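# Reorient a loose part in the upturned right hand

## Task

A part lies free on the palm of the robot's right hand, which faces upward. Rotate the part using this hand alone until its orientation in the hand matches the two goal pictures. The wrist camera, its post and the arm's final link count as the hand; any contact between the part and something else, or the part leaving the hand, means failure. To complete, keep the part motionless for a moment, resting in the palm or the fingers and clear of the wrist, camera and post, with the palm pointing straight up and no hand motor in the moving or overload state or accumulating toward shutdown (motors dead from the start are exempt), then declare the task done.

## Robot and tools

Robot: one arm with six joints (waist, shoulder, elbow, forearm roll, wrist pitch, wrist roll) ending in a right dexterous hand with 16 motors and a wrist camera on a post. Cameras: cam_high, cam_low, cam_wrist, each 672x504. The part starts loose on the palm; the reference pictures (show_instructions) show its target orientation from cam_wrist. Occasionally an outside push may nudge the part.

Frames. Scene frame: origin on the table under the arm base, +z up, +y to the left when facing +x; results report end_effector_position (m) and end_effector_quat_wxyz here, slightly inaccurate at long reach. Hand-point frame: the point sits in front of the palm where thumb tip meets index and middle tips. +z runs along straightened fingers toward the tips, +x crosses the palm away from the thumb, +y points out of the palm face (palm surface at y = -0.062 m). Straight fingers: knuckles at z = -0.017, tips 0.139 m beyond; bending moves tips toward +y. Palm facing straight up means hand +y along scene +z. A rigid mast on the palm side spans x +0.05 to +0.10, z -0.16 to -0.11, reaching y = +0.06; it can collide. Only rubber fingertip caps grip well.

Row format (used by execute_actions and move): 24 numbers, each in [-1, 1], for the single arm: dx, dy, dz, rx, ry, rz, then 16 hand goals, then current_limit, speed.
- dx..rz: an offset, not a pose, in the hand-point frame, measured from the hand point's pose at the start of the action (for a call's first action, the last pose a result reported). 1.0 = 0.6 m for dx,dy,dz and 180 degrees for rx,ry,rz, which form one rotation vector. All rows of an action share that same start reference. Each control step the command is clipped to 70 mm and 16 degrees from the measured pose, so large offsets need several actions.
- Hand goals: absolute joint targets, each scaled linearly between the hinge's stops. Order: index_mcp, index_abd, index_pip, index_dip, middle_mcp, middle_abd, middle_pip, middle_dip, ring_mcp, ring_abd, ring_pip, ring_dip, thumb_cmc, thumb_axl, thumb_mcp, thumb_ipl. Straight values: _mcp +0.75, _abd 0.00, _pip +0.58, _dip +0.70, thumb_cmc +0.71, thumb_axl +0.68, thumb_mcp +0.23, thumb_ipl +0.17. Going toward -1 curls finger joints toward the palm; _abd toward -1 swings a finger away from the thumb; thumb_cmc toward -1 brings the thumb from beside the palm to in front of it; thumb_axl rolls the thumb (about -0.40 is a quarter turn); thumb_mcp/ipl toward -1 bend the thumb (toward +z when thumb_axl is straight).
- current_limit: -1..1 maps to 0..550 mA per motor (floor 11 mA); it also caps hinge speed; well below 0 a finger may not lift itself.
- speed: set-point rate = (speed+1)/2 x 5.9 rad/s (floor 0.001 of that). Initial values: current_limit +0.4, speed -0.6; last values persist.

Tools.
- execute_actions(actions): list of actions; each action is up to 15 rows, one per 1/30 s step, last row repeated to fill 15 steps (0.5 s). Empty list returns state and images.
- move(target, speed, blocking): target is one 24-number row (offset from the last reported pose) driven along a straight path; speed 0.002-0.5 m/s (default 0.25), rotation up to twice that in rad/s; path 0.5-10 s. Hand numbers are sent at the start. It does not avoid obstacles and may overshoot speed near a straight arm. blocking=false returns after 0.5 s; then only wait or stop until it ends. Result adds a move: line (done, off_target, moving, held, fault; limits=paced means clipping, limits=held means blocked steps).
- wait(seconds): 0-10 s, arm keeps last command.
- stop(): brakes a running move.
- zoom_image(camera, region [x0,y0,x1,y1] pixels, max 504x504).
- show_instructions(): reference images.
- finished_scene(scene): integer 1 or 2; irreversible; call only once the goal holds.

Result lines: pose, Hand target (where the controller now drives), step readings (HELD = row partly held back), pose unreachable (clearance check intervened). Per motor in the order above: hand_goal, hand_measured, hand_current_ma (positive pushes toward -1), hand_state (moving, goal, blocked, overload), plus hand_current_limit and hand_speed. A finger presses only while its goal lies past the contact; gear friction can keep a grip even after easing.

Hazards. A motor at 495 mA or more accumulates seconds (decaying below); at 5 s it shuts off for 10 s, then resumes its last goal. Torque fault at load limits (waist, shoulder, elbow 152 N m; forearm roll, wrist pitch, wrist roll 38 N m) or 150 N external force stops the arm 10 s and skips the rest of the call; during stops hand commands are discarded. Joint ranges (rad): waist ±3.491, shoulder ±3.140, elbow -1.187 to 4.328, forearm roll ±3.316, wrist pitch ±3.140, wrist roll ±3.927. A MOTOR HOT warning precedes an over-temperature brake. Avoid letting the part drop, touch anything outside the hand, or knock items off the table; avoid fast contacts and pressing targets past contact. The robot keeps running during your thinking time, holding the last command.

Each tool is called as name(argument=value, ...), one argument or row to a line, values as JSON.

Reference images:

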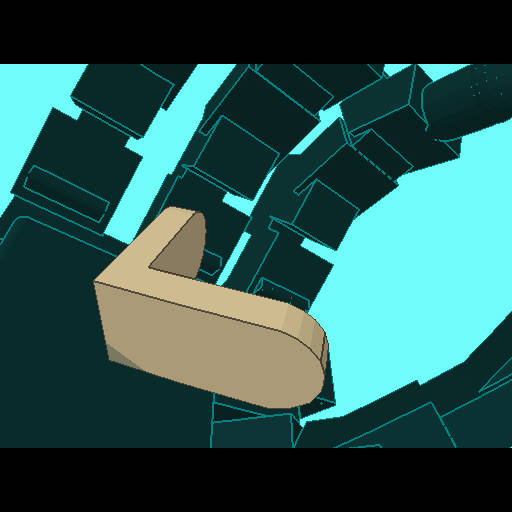

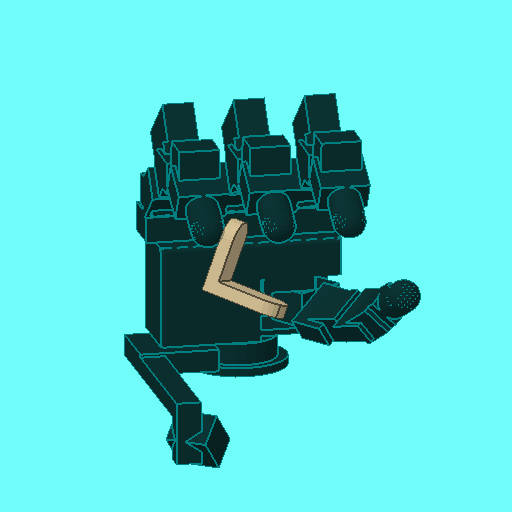

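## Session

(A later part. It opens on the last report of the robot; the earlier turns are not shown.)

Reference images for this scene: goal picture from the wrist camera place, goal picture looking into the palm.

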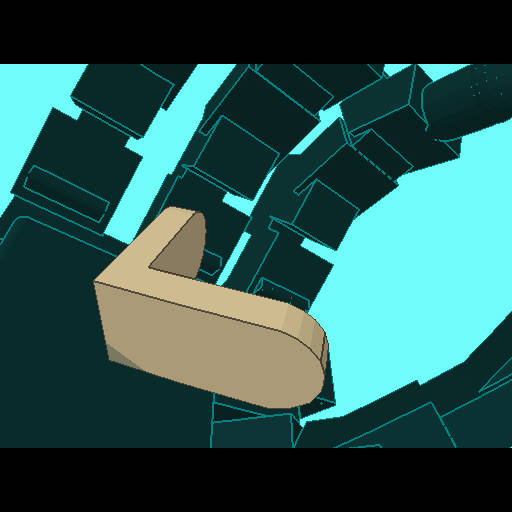

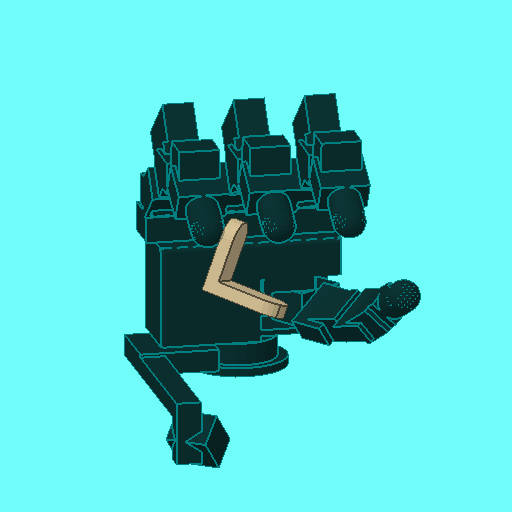

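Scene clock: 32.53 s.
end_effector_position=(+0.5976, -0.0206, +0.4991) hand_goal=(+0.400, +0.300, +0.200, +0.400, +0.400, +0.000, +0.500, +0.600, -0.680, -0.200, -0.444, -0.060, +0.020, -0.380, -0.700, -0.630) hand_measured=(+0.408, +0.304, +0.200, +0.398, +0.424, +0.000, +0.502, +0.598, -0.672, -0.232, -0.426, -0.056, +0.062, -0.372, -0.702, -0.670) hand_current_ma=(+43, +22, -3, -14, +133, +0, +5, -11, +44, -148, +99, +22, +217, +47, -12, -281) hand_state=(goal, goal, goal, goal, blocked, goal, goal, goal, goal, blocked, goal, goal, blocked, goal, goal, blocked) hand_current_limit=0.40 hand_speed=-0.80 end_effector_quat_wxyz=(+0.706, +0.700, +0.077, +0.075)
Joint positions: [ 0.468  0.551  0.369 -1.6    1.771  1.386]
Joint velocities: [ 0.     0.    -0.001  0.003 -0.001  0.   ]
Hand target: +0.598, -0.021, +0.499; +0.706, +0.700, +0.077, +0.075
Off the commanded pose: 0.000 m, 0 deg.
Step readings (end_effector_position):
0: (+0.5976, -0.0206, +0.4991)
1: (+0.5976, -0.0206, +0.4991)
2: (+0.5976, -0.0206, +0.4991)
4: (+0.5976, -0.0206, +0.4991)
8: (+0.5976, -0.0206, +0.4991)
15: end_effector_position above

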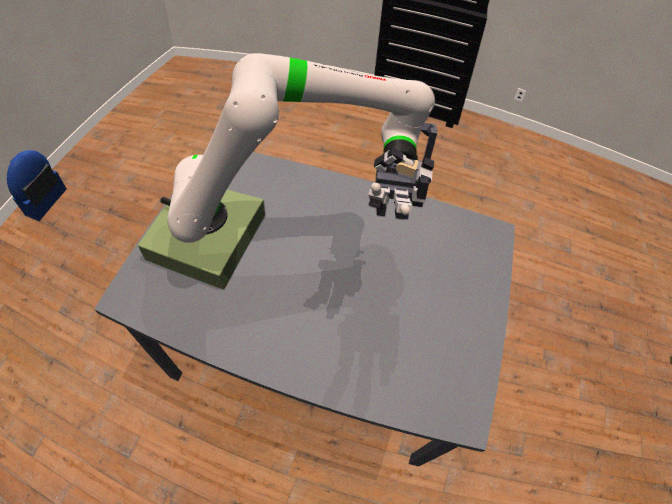

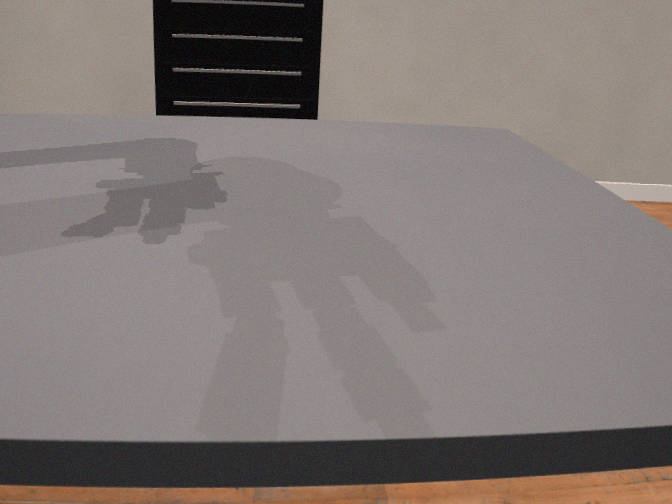

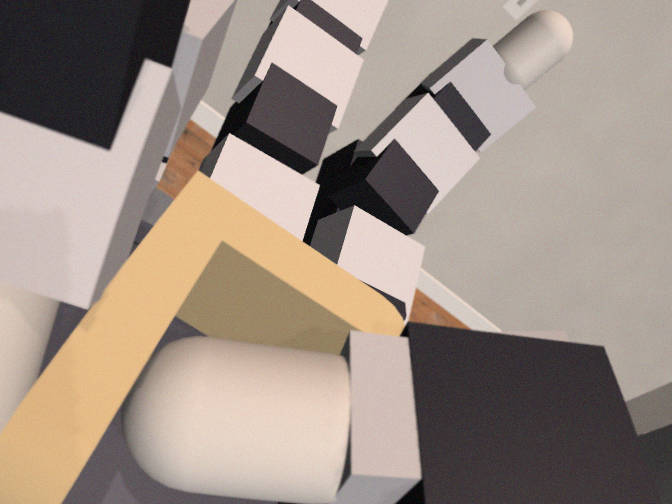

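execute_actions(
  actions=[
    [[0,0,0,0,0,0, 0.4,0.3,0.2,0.4, 0.4,0,0.5,0.6, -0.68,-0.23,-0.445,-0.06, 0.35,-0.38,-0.76,-0.86, 0.4,-0.6]],
  ],
)

execute_actions(
  actions=[
    [[0,0,0,0,0,0, 0.4,0.3,0.2,0.4, 0.4,0,0.5,0.6, -0.72,0.1,-0.38,0.0, 0.35,-0.3,-0.76,-0.86, 0.4,-0.7]],
  ],
)

zoom_image(
  camera="cam_high",
  region=[360, 130, 450, 220],
)

Scene clock: 33.20 s.
end_effector_position=(+0.5976, -0.0206, +0.4991) hand_goal=(+0.400, +0.300, +0.200, +0.400, +0.400, +0.000, +0.500, +0.600, -0.680, -0.230, -0.444, -0.060, +0.350, -0.380, -0.760, -0.860) hand_measured=(+0.408, +0.304, +0.200, +0.398, +0.424, +0.000, +0.502, +0.598, -0.680, -0.234, -0.434, -0.056, +0.348, -0.378, -0.762, -0.860) hand_current_ma=(+43, +22, -3, -14, +133, +0, +5, -11, -4, -17, +52, +21, -8, +15, -11, +4) hand_state=(goal, goal, goal, goal, blocked, goal, goal, goal, goal, goal, goal, goal, moving, goal, goal, goal) hand_current_limit=0.40 hand_speed=-0.60 end_effector_quat_wxyz=(+0.706, +0.700, +0.077, +0.075)
Joint positions: [ 0.468  0.551  0.369 -1.6    1.771  1.386]
Joint velocities: [-0.     0.001 -0.    -0.001  0.    -0.   ]
Hand target: +0.598, -0.021, +0.499; +0.706, +0.700, +0.077, +0.075
Off the commanded pose: 0.000 m, 0 deg.
Step readings (end_effector_position):
0: (+0.5976, -0.0206, +0.4991)
1: (+0.5976, -0.0206, +0.4991)
2: (+0.5976, -0.0206, +0.4991)
4: (+0.5976, -0.0206, +0.4991)
8: (+0.5976, -0.0206, +0.4991)
15: end_effector_position above

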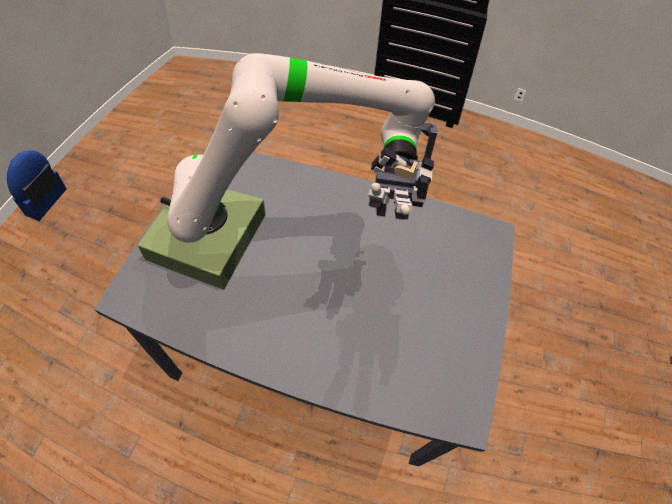

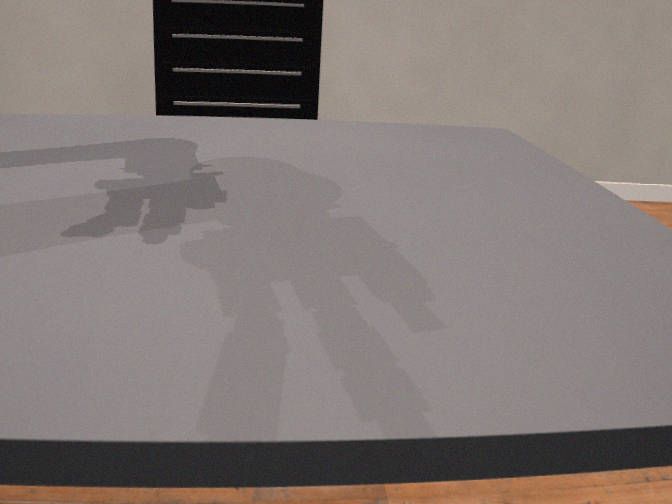

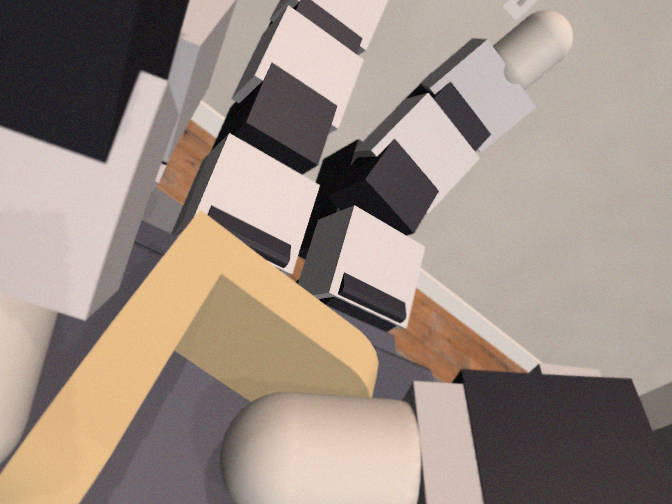

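Scene clock: 33.70 s.
end_effector_position=(+0.5976, -0.0206, +0.4991) hand_goal=(+0.400, +0.300, +0.200, +0.400, +0.400, +0.000, +0.500, +0.600, -0.720, +0.100, -0.380, +0.000, +0.350, -0.300, -0.760, -0.860) hand_measured=(+0.408, +0.304, +0.200, +0.398, +0.424, +0.000, +0.502, +0.598, -0.722, +0.094, -0.388, -0.004, +0.348, -0.302, -0.762, -0.860) hand_current_ma=(+43, +22, -3, -14, +133, +0, +5, -11, -11, -4, -44, -19, -11, -11, -11, +4) hand_state=(goal, goal, goal, goal, blocked, goal, goal, goal, goal, moving, goal, goal, goal, goal, goal, goal) hand_current_limit=0.40 hand_speed=-0.70 end_effector_quat_wxyz=(+0.706, +0.700, +0.077, +0.075)
Joint positions: [ 0.468  0.551  0.369 -1.6    1.771  1.386]
Joint velocities: [-0.     0.    -0.     0.001  0.001 -0.001]
Hand target: +0.598, -0.021, +0.499; +0.706, +0.700, +0.077, +0.075
Off the commanded pose: 0.000 m, 0 deg.
Step readings (end_effector_position):
0: (+0.5976, -0.0206, +0.4991)
1: (+0.5976, -0.0206, +0.4991)
2: (+0.5976, -0.0206, +0.4991)
4: (+0.5976, -0.0206, +0.4991)
8: (+0.5976, -0.0206, +0.4991)
15: end_effector_position above

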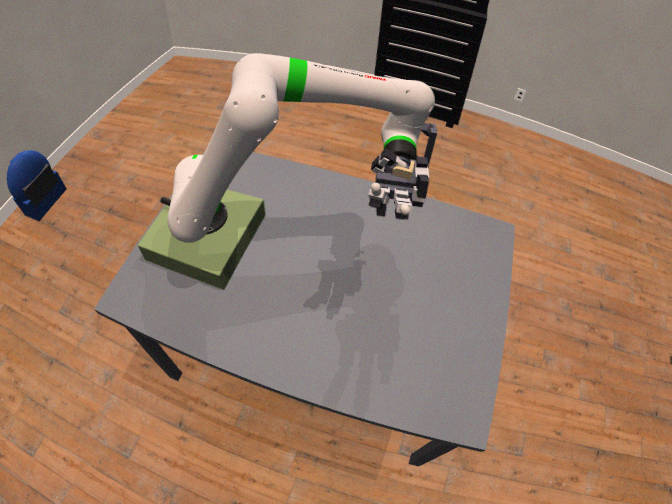

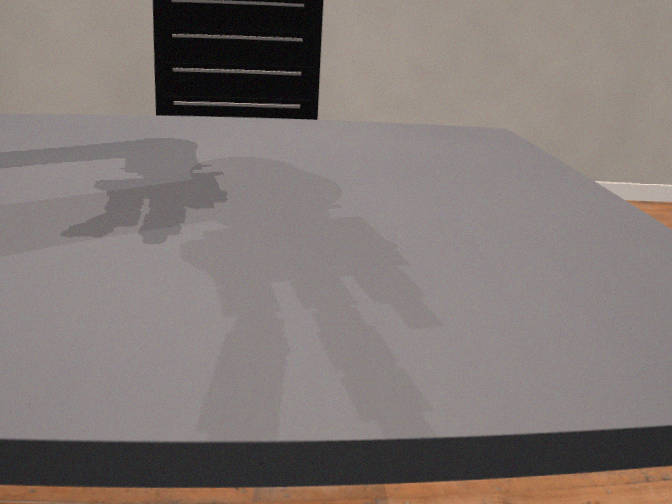

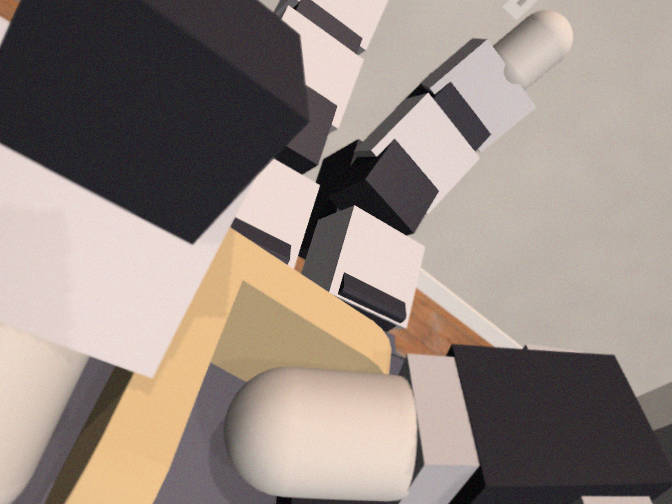

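Region (360, 130, 450, 220) of cam_high's 672x504 image, scaled by 5.600, with more detail than that image has.

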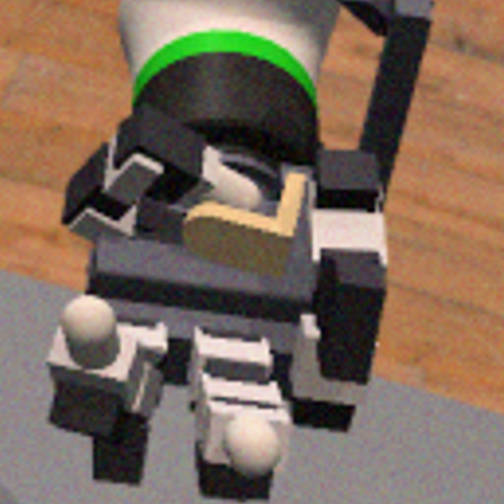

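execute_actions(
  actions=[
    [[0,0,0,0,0,0, 0.4,0.3,0.2,0.4, 0.4,0,0.5,0.6, -0.74,-0.15,-0.36,0.0, 0.14,-0.24,-0.75,-0.72, 0.4,-0.7]],
  ],
)

execute_actions(
  actions=[
    [[0,0,0,0,0,0, 0.4,0.3,0.2,0.4, 0.4,0,0.5,0.6, -0.74,-0.15,-0.36,0.0, -0.08,-0.22,-0.72,-0.58, 0.4,-0.7]],
  ],
)

zoom_image(
  camera="cam_high",
  region=[360, 130, 450, 220],
)

Scene clock: 34.40 s.
end_effector_position=(+0.5976, -0.0206, +0.4991) hand_goal=(+0.400, +0.300, +0.200, +0.400, +0.400, +0.000, +0.500, +0.600, -0.740, -0.150, -0.360, +0.000, +0.140, -0.240, -0.750, -0.720) hand_measured=(+0.408, +0.304, +0.200, +0.398, +0.424, +0.000, +0.502, +0.598, -0.740, -0.146, -0.370, -0.004, +0.142, -0.242, -0.758, -0.724) hand_current_ma=(+43, +21, -3, -14, +133, +0, +5, -11, +0, +22, -55, -19, +11, -9, -52, -32) hand_state=(goal, goal, goal, goal, blocked, goal, goal, goal, goal, goal, goal, goal, goal, goal, goal, goal) hand_current_limit=0.40 hand_speed=-0.70 end_effector_quat_wxyz=(+0.706, +0.700, +0.077, +0.075)
Joint positions: [ 0.468  0.551  0.369 -1.6    1.771  1.386]
Joint velocities: [ 0.    -0.001 -0.001  0.001  0.     0.001]
Hand target: +0.598, -0.021, +0.499; +0.706, +0.700, +0.077, +0.075
Off the commanded pose: 0.000 m, 0 deg.
Step readings (end_effector_position):
0: (+0.5976, -0.0206, +0.4991)
1: (+0.5976, -0.0206, +0.4991)
2: (+0.5976, -0.0206, +0.4991)
4: (+0.5976, -0.0206, +0.4991)
8: (+0.5976, -0.0206, +0.4991)
15: end_effector_position above

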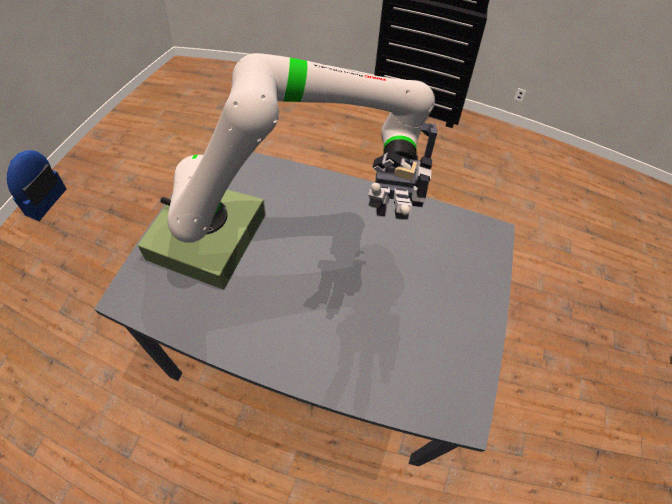

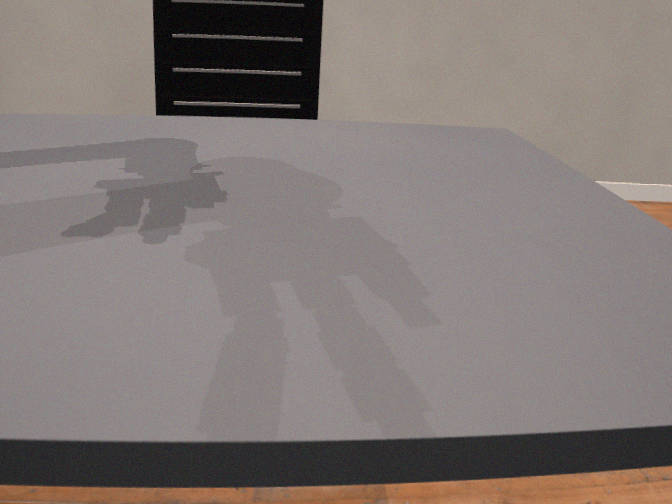

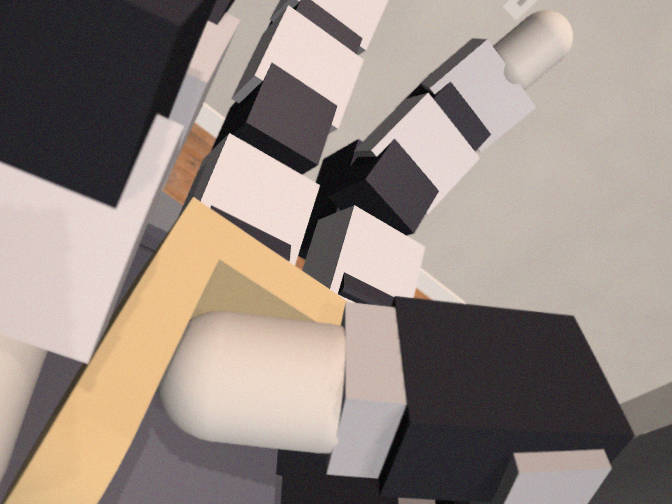

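Scene clock: 34.90 s.
end_effector_position=(+0.5976, -0.0206, +0.4991) hand_goal=(+0.400, +0.300, +0.200, +0.400, +0.400, +0.000, +0.500, +0.600, -0.740, -0.150, -0.360, +0.000, -0.080, -0.220, -0.720, -0.580) hand_measured=(+0.408, +0.304, +0.200, +0.398, +0.424, +0.000, +0.502, +0.598, -0.740, -0.172, -0.364, -0.004, +0.070, -0.218, -0.720, -0.690) hand_current_ma=(+43, +21, -3, -14, +133, +0, +5, -11, +5, -103, -23, -20, +385, +15, +1, -385) hand_state=(goal, goal, goal, goal, blocked, goal, goal, goal, goal, blocked, goal, goal, blocked, goal, goal, blocked) hand_current_limit=0.40 hand_speed=-0.70 end_effector_quat_wxyz=(+0.706, +0.700, +0.077, +0.075)
Joint positions: [ 0.468  0.551  0.369 -1.6    1.771  1.386]
Joint velocities: [-0.     0.     0.001 -0.002 -0.    -0.   ]
Hand target: +0.598, -0.021, +0.499; +0.706, +0.700, +0.077, +0.075
Off the commanded pose: 0.000 m, 0 deg.
Step readings (end_effector_position):
0: (+0.5976, -0.0206, +0.4991)
1: (+0.5976, -0.0206, +0.4991)
2: (+0.5976, -0.0206, +0.4991)
4: (+0.5976, -0.0206, +0.4991)
8: (+0.5976, -0.0206, +0.4991)
15: end_effector_position above

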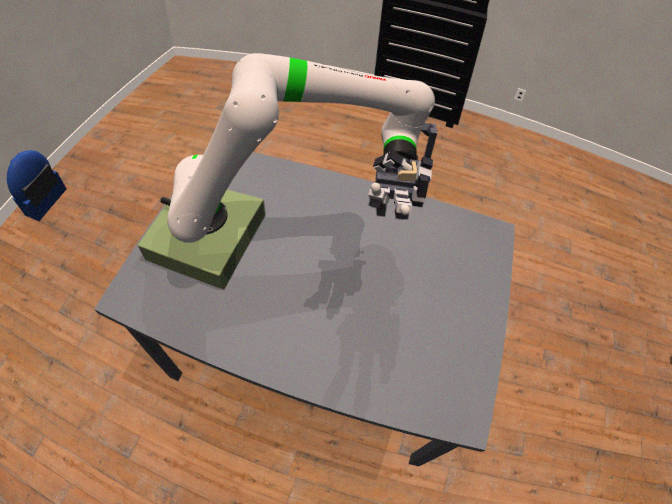

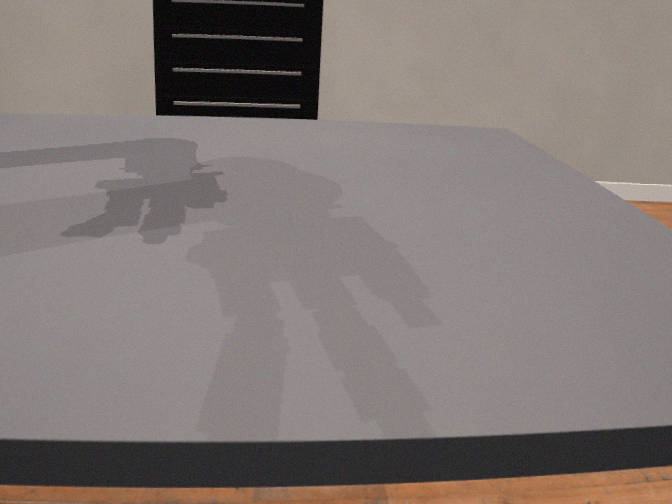

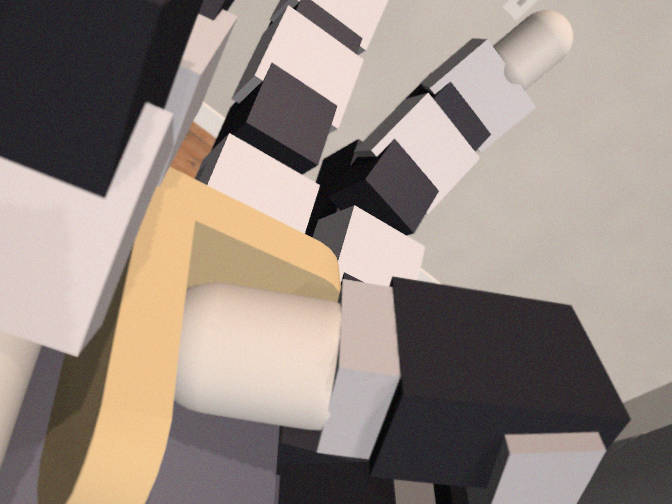

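Region (360, 130, 450, 220) of cam_high's 672x504 image, scaled by 5.600, with more detail than that image has.

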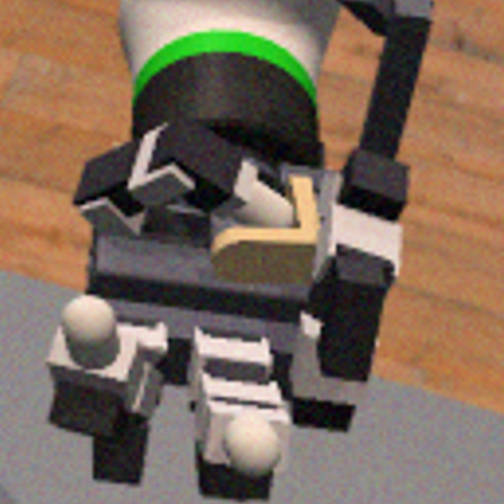

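execute_actions(
  actions=[
    [[0,0,0,0,0,0, 0.4,0.3,0.2,0.4, 0.4,0,0.5,0.6, -0.74,-0.2,-0.36,0.0, 0.12,-0.22,-0.73,-0.73, 0.4,-0.3],[0,0,0,0,0,0, 0.4,0.3,0.2,0.4, 0.4,0,0.5,0.6, -0.74,-0.2,-0.36,0.0, 0.12,-0.22,-0.73,-0.73, 0.4,-0.3],[0,0,0,0,0,0, 0.4,0.3,0.2,0.4, 0.4,0,0.5,0.6, -0.74,-0.2,-0.36,0.0, 0.12,-0.22,-0.73,-0.73, 0.4,-0.3],[0,0,0,0,0,0, 0.4,0.3,0.2,0.4, 0.4,0,0.5,0.6, -0.74,-0.2,-0.36,0.0, 0.12,-0.22,-0.73,-0.73, 0.4,-0.3],[0,0,0,0,0,0, 0.4,0.3,0.2,0.4, 0.4,0,0.5,0.6, -0.74,-0.2,-0.36,0.0, 0.12,-0.22,-0.73,-0.73, 0.4,-0.3],[0,0,0,0,0,0, 0.4,0.3,0.2,0.4, 0.4,0,0.5,0.6, -0.74,-0.45,-0.36,0.0, 0.12,-0.22,-0.73,-0.73, 0.4,-0.3],[0,0,0,0,0,0, 0.4,0.3,0.2,0.4, 0.4,0,0.5,0.6, -0.74,-0.45,-0.36,0.0, 0.12,-0.22,-0.73,-0.73, 0.4,-0.3],[0,0,0,0,0,0, 0.4,0.3,0.2,0.4, 0.4,0,0.5,0.6, -0.74,-0.45,-0.36,0.0, 0.12,-0.22,-0.73,-0.73, 0.4,-0.3],[0,0,0,0,0,0, 0.4,0.3,0.2,0.4, 0.4,0,0.5,0.6, 0.3,-0.45,-0.36,0.0, 0.12,-0.22,-0.73,-0.73, 0.4,-0.3]],
    [[0,0,0,0,0,0, 0.4,0.3,0.2,0.4, 0.4,0,0.5,0.6, 0.35,-0.45,-0.36,-0.3, 0.12,-0.22,-0.73,-0.73, 0.4,-0.3]],
    [[0,0,0,0,0,0, 0.4,0.3,0.2,0.4, 0.4,0,0.5,0.6, 0.35,-0.5,-0.8,-0.5, 0.12,-0.22,-0.73,-0.73, 0.4,-0.3]],
  ],
)

zoom_image(
  camera="cam_high",
  region=[360, 130, 450, 220],
)

Scene clock: 36.90 s.
end_effector_position=(+0.5976, -0.0206, +0.4991) hand_goal=(+0.400, +0.300, +0.200, +0.400, +0.400, +0.000, +0.500, +0.600, +0.350, -0.500, -0.800, -0.500, +0.120, -0.220, -0.730, -0.730) hand_measured=(+0.408, +0.304, +0.200, +0.398, +0.424, +0.000, +0.502, +0.598, +0.354, -0.498, -0.796, -0.498, +0.118, -0.218, -0.732, -0.730) hand_current_ma=(+43, +21, -3, -14, +133, +0, +5, -11, +22, +10, -6, +11, -13, +15, -12, -1) hand_state=(goal, goal, goal, goal, blocked, goal, goal, goal, goal, goal, moving, goal, goal, goal, goal, goal) hand_current_limit=0.40 hand_speed=-0.30 end_effector_quat_wxyz=(+0.706, +0.700, +0.077, +0.075)
Joint positions: [ 0.468  0.551  0.369 -1.6    1.771  1.386]
Joint velocities: [-0.    -0.001 -0.001 -0.001  0.     0.   ]
Hand target: +0.598, -0.021, +0.499; +0.706, +0.700, +0.077, +0.075
Off the commanded pose: 0.000 m, 0 deg.
Step readings (end_effector_position; steps 1 to 15: 1st action; 16 to 30: 2nd action; 31 to 45: 3rd action):
0: (+0.5976, -0.0206, +0.4991)
1: (+0.5976, -0.0206, +0.4991)
2: (+0.5976, -0.0206, +0.4991)
4: (+0.5976, -0.0206, +0.4991)
8: (+0.5976, -0.0206, +0.4991)
15: (+0.5976, -0.0206, +0.4991)
16: (+0.5976, -0.0206, +0.4991)
17: (+0.5976, -0.0206, +0.4991)
19: (+0.5976, -0.0206, +0.4991)
23: (+0.5976, -0.0206, +0.4991)
30: (+0.5976, -0.0206, +0.4991)
31: (+0.5976, -0.0206, +0.4991)
32: (+0.5976, -0.0206, +0.4991)
34: (+0.5976, -0.0206, +0.4991)
38: (+0.5976, -0.0206, +0.4991)
45: end_effector_position above

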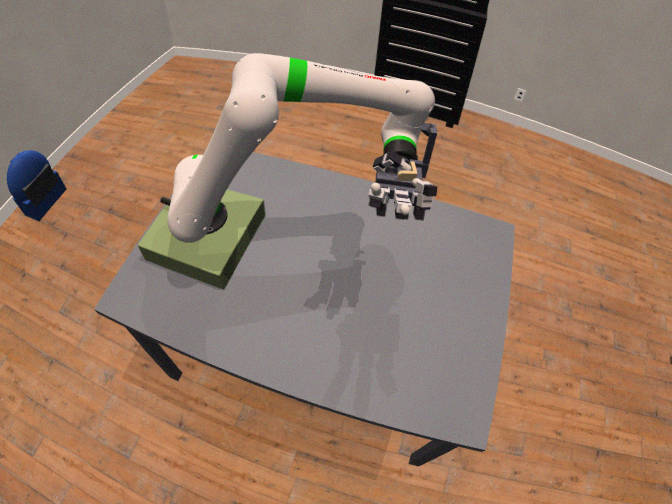

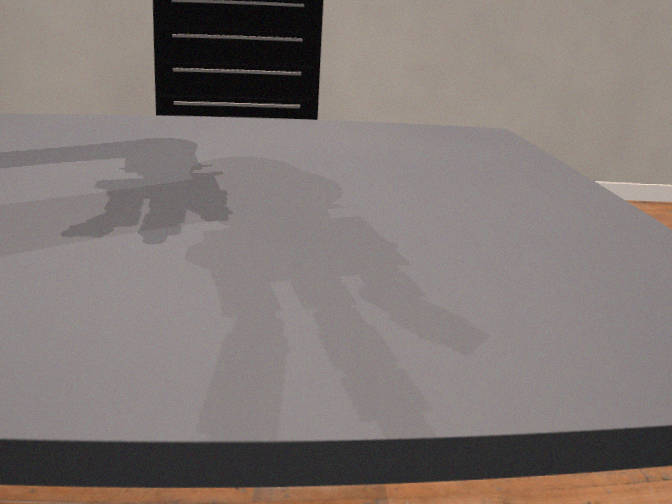

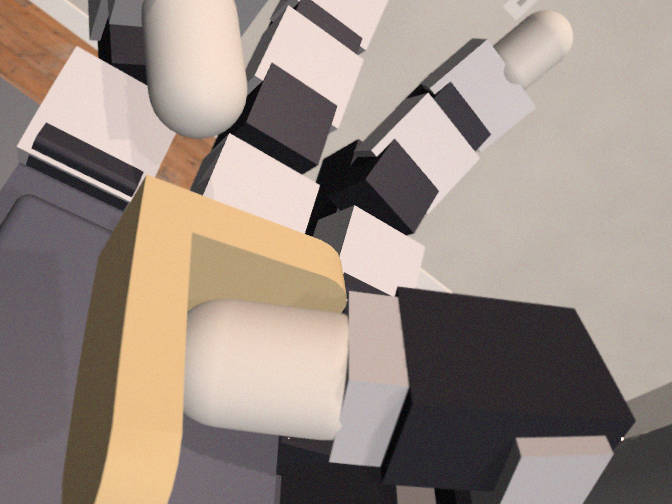

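Region (360, 130, 450, 220) of cam_high's 672x504 image, scaled by 5.600, with more detail than that image has.

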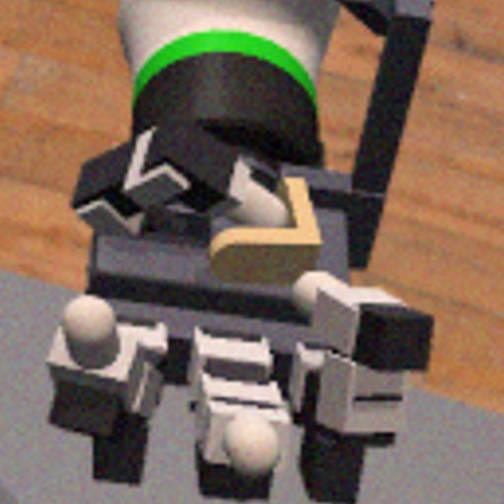

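execute_actions(
  actions=[
    [[0,0,0,0,0,0, 0.4,0.3,0.2,0.4, 0.4,0,0.5,0.6, -0.02,-0.45,-0.72,-0.42, 0.3,-0.18,-0.76,-0.84, 0.4,-0.5]],
  ],
)

execute_actions(
  actions=[
    [[0,0,0,0,0,0, 0.4,0.3,0.2,0.4, 0.4,0,0.5,0.6, -0.25,-0.45,-0.62,-0.35, 0.3,-0.1,-0.76,-0.84, 0.4,-0.7]],
  ],
)

zoom_image(
  camera="cam_high",
  region=[360, 130, 450, 220],
)

Scene clock: 37.60 s.
end_effector_position=(+0.5976, -0.0206, +0.4991) hand_goal=(+0.400, +0.300, +0.200, +0.400, +0.400, +0.000, +0.500, +0.600, -0.020, -0.450, -0.720, -0.420, +0.300, -0.180, -0.760, -0.840) hand_measured=(+0.408, +0.304, +0.200, +0.398, +0.424, +0.000, +0.502, +0.598, -0.002, -0.454, -0.726, -0.424, +0.298, -0.182, -0.762, -0.840) hand_current_ma=(+43, +21, -3, -14, +133, +0, +5, -11, +16, -18, -31, -19, -12, -6, -10, +5) hand_state=(goal, goal, goal, goal, blocked, goal, goal, goal, moving, goal, goal, goal, goal, goal, goal, goal) hand_current_limit=0.40 hand_speed=-0.50 end_effector_quat_wxyz=(+0.706, +0.700, +0.077, +0.075)
Joint positions: [ 0.468  0.551  0.369 -1.6    1.771  1.386]
Joint velocities: [ 0.     0.     0.001 -0.001  0.001  0.002]
Hand target: +0.598, -0.021, +0.499; +0.706, +0.700, +0.077, +0.075
Off the commanded pose: 0.000 m, 0 deg.
Step readings (end_effector_position):
0: (+0.5976, -0.0206, +0.4991)
1: (+0.5976, -0.0206, +0.4991)
2: (+0.5976, -0.0206, +0.4991)
4: (+0.5976, -0.0206, +0.4991)
8: (+0.5976, -0.0206, +0.4991)
15: end_effector_position above

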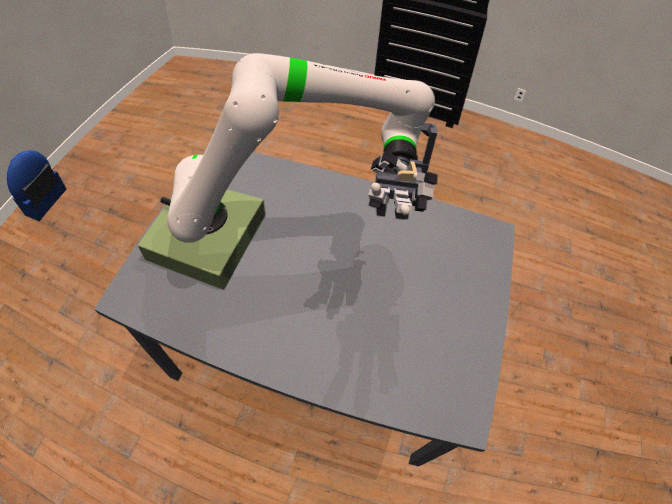

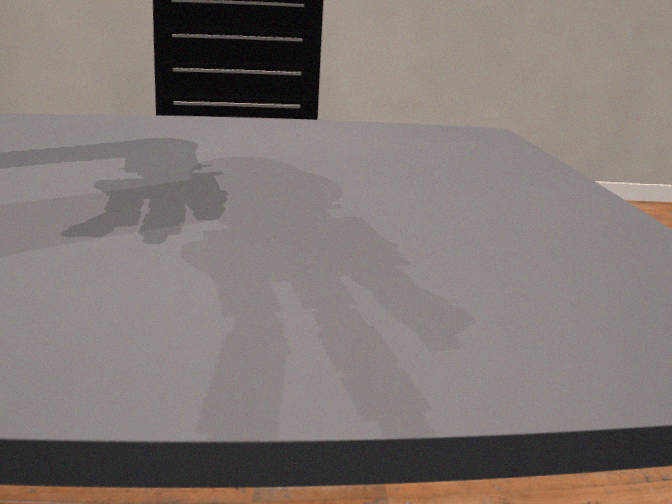

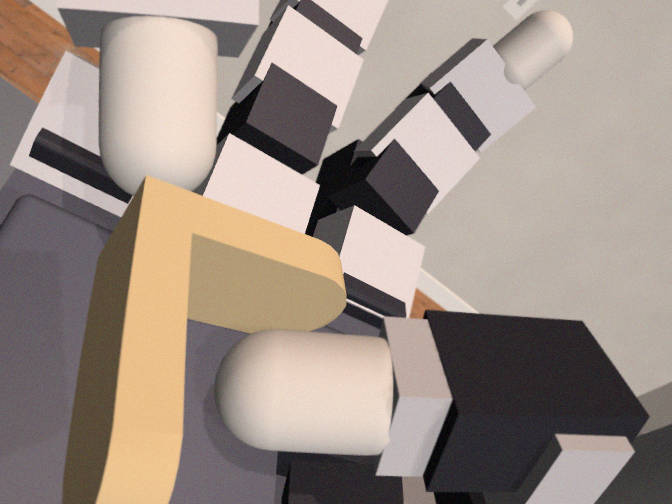

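Scene clock: 38.10 s.
end_effector_position=(+0.5976, -0.0206, +0.4991) hand_goal=(+0.400, +0.300, +0.200, +0.400, +0.400, +0.000, +0.500, +0.600, -0.250, -0.450, -0.620, -0.350, +0.300, -0.100, -0.760, -0.840) hand_measured=(+0.408, +0.304, +0.200, +0.398, +0.424, +0.000, +0.502, +0.598, -0.246, -0.454, -0.626, -0.354, +0.298, -0.100, -0.762, -0.840) hand_current_ma=(+43, +21, -3, -14, +133, +0, +5, -11, +26, -18, -35, -18, -12, -4, -10, +5) hand_state=(goal, goal, goal, goal, blocked, goal, goal, goal, goal, goal, goal, goal, goal, goal, goal, goal) hand_current_limit=0.40 hand_speed=-0.70 end_effector_quat_wxyz=(+0.706, +0.700, +0.077, +0.075)
Joint positions: [ 0.468  0.551  0.369 -1.6    1.771  1.386]
Joint velocities: [-0.    -0.001 -0.     0.    -0.001 -0.001]
Hand target: +0.598, -0.021, +0.499; +0.706, +0.700, +0.077, +0.075
Off the commanded pose: 0.000 m, 0 deg.
Step readings (end_effector_position):
0: (+0.5976, -0.0206, +0.4991)
1: (+0.5976, -0.0206, +0.4991)
2: (+0.5976, -0.0206, +0.4991)
4: (+0.5976, -0.0206, +0.4991)
8: (+0.5976, -0.0206, +0.4991)
15: end_effector_position above

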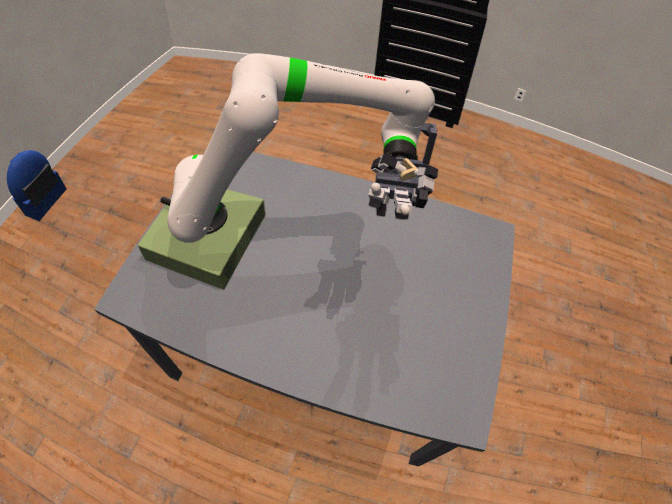

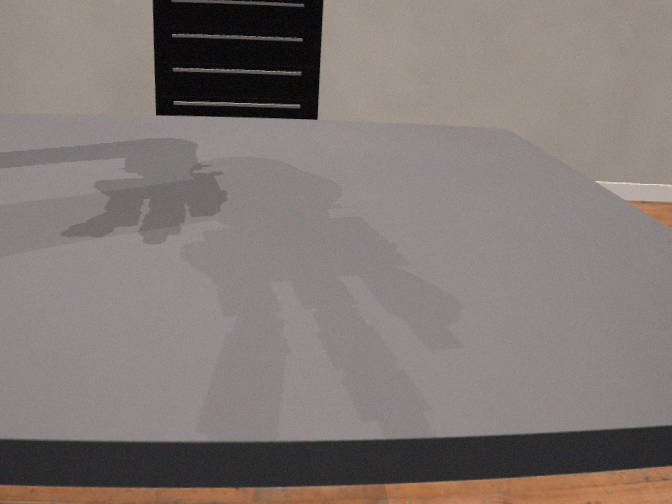

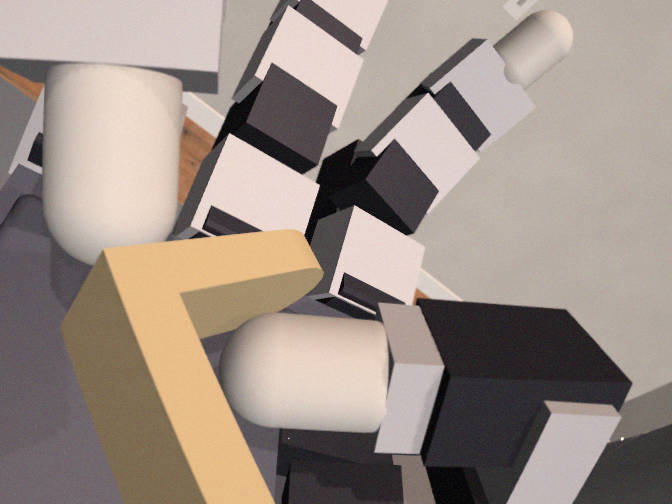

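Region (360, 130, 450, 220) of cam_high's 672x504 image, scaled by 5.600, with more detail than that image has.

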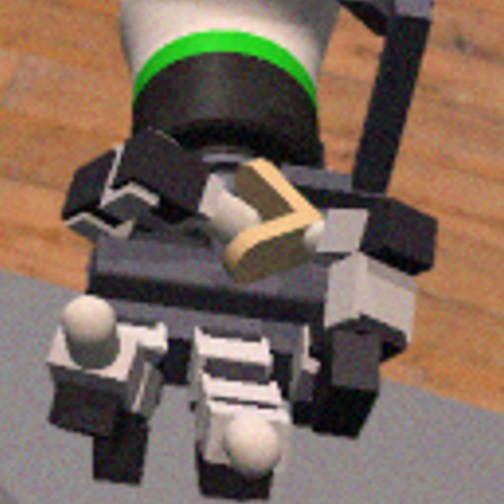

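execute_actions(
  actions=[
    [[0,0,0,0,0,0, 0.4,0.3,0.2,0.4, 0.4,0,0.5,0.6, -0.3,-0.45,-0.6,-0.33, 0.3,0.1,-0.74,-0.82, 0.4,-0.7]],
  ],
)

zoom_image(
  camera="cam_high",
  region=[360, 130, 450, 220],
)

Scene clock: 38.77 s.
end_effector_position=(+0.5976, -0.0206, +0.4991) hand_goal=(+0.400, +0.300, +0.200, +0.400, +0.400, +0.000, +0.500, +0.600, -0.300, -0.450, -0.600, -0.330, +0.300, +0.100, -0.740, -0.820) hand_measured=(+0.408, +0.304, +0.200, +0.398, +0.424, +0.000, +0.502, +0.598, -0.296, -0.454, -0.608, -0.334, +0.302, +0.090, -0.744, -0.822) hand_current_ma=(+43, +21, -3, -14, +133, +0, +5, -11, +18, -18, -39, -18, +11, -68, -32, -16) hand_state=(goal, goal, goal, goal, blocked, goal, goal, goal, goal, goal, goal, goal, goal, goal, goal, goal) hand_current_limit=0.40 hand_speed=-0.70 end_effector_quat_wxyz=(+0.706, +0.700, +0.077, +0.075)
Joint positions: [ 0.468  0.551  0.369 -1.6    1.771  1.386]
Joint velocities: [ 0.001 -0.001 -0.001  0.001 -0.001  0.002]
Hand target: +0.598, -0.021, +0.499; +0.706, +0.700, +0.077, +0.075
Off the commanded pose: 0.000 m, 0 deg.
Step readings (end_effector_position):
0: (+0.5976, -0.0206, +0.4991)
1: (+0.5976, -0.0206, +0.4991)
2: (+0.5976, -0.0206, +0.4991)
4: (+0.5976, -0.0206, +0.4991)
8: (+0.5976, -0.0206, +0.4991)
15: end_effector_position above

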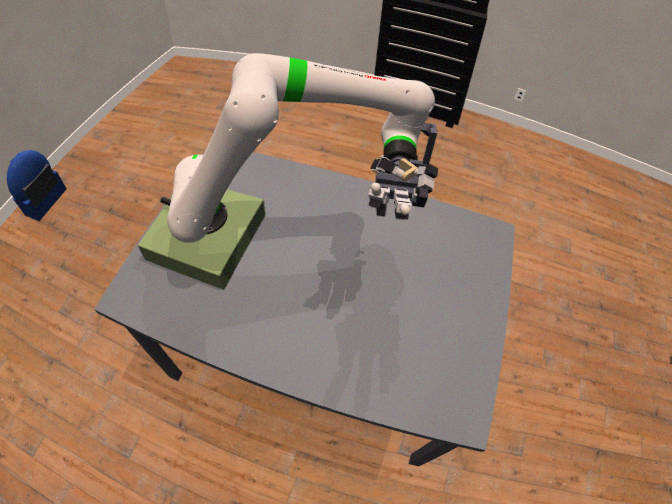

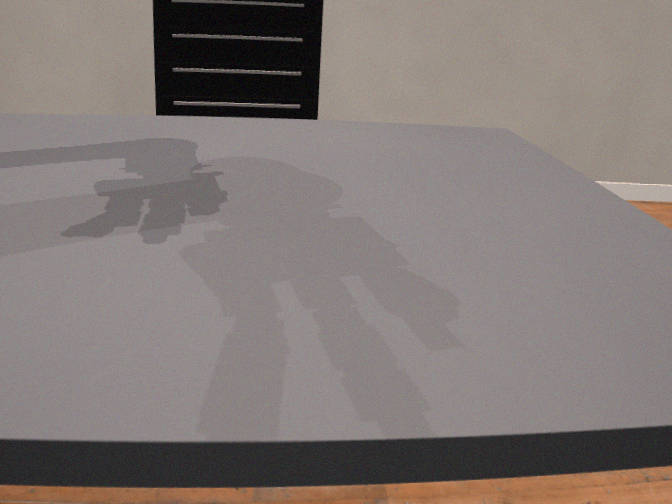

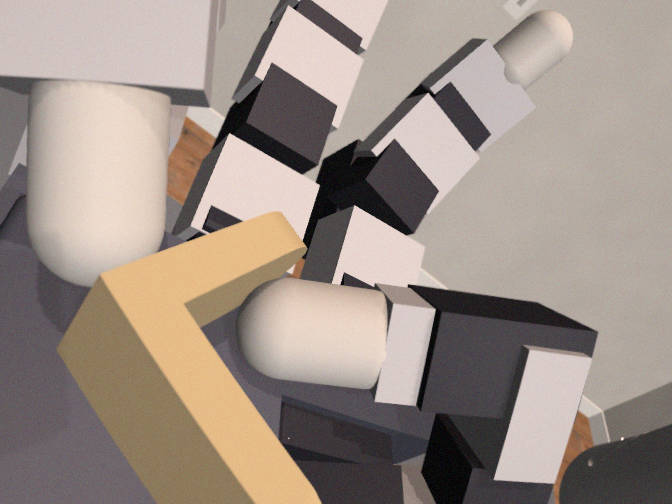

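Region (360, 130, 450, 220) of cam_high's 672x504 image, scaled by 5.600, with more detail than that image has.

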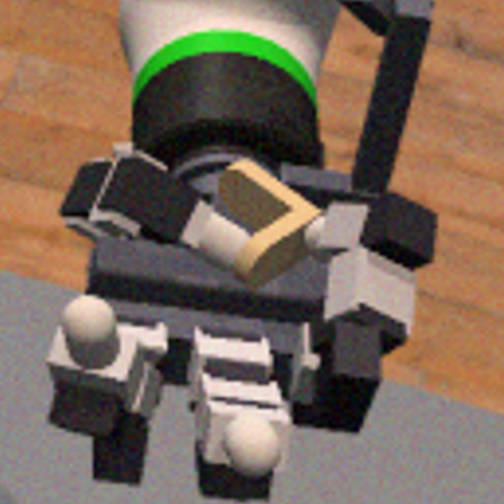

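execute_actions(
  actions=[
    [[0,0,0,0,0,0, 0.4,0.3,0.2,0.4, 0.4,0,0.5,0.6, -0.36,-0.45,-0.62,-0.35, 0.17,0.05,-0.72,-0.73, 0.4,-0.75]],
  ],
)

zoom_image(
  camera="cam_high",
  region=[360, 130, 450, 220],
)

Scene clock: 39.37 s.
end_effector_position=(+0.5976, -0.0206, +0.4991) hand_goal=(+0.400, +0.300, +0.200, +0.400, +0.400, +0.000, +0.500, +0.600, -0.360, -0.450, -0.620, -0.350, +0.170, +0.050, -0.720, -0.730) hand_measured=(+0.408, +0.304, +0.200, +0.398, +0.424, +0.000, +0.502, +0.598, -0.358, -0.454, -0.620, -0.348, +0.174, +0.056, -0.728, -0.734) hand_current_ma=(+43, +21, -3, -14, +133, +0, +5, -11, +12, -18, +1, +12, +19, +42, -57, -30) hand_state=(goal, goal, goal, goal, blocked, goal, goal, goal, goal, goal, goal, goal, goal, goal, goal, goal) hand_current_limit=0.40 hand_speed=-0.75 end_effector_quat_wxyz=(+0.706, +0.700, +0.077, +0.075)
Joint positions: [ 0.468  0.551  0.369 -1.6    1.771  1.386]
Joint velocities: [ 0.     0.002  0.    -0.     0.    -0.002]
Hand target: +0.598, -0.021, +0.499; +0.706, +0.700, +0.077, +0.075
Off the commanded pose: 0.000 m, 0 deg.
Step readings (end_effector_position):
0: (+0.5976, -0.0206, +0.4991)
1: (+0.5976, -0.0206, +0.4991)
2: (+0.5976, -0.0206, +0.4991)
4: (+0.5976, -0.0206, +0.4991)
8: (+0.5976, -0.0206, +0.4991)
15: end_effector_position above

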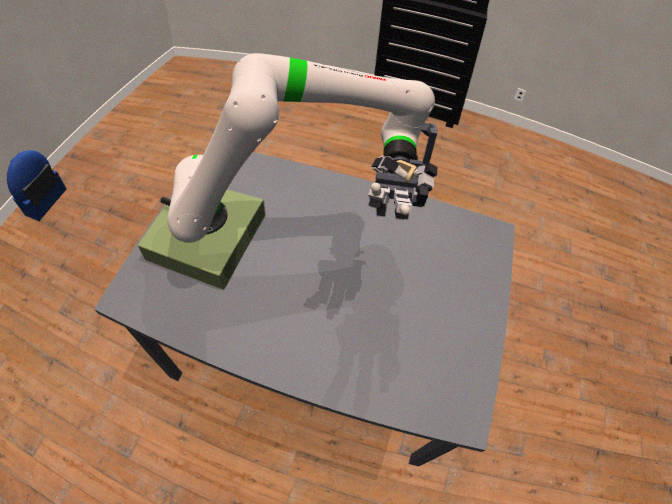

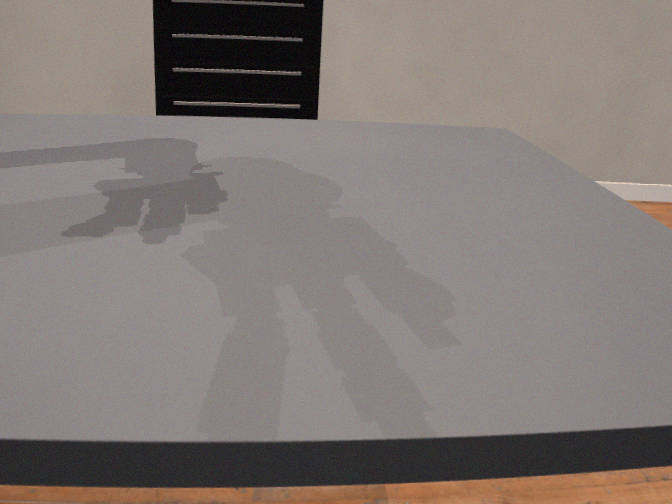

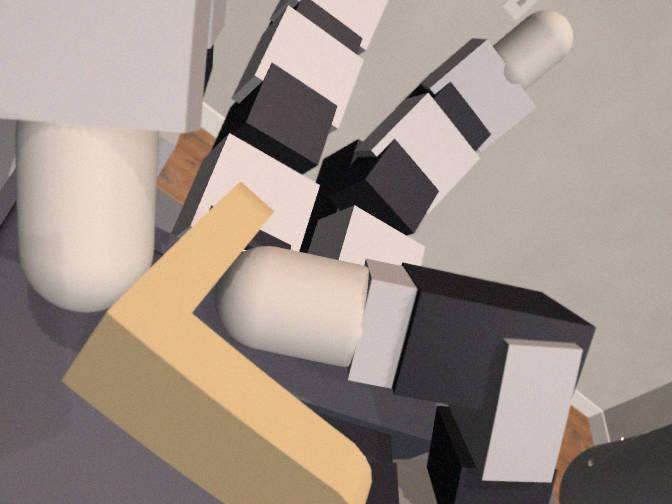

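Region (360, 130, 450, 220) of cam_high's 672x504 image, scaled by 5.600, with more detail than that image has.

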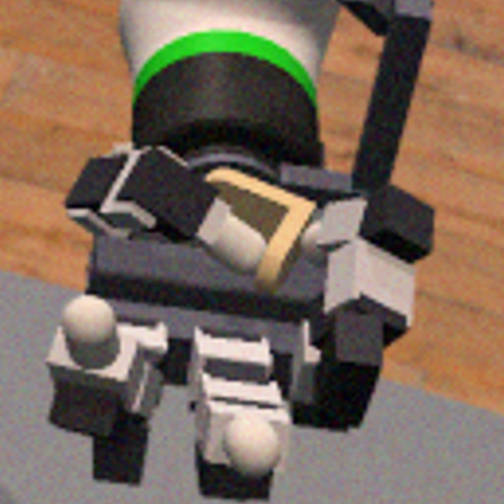

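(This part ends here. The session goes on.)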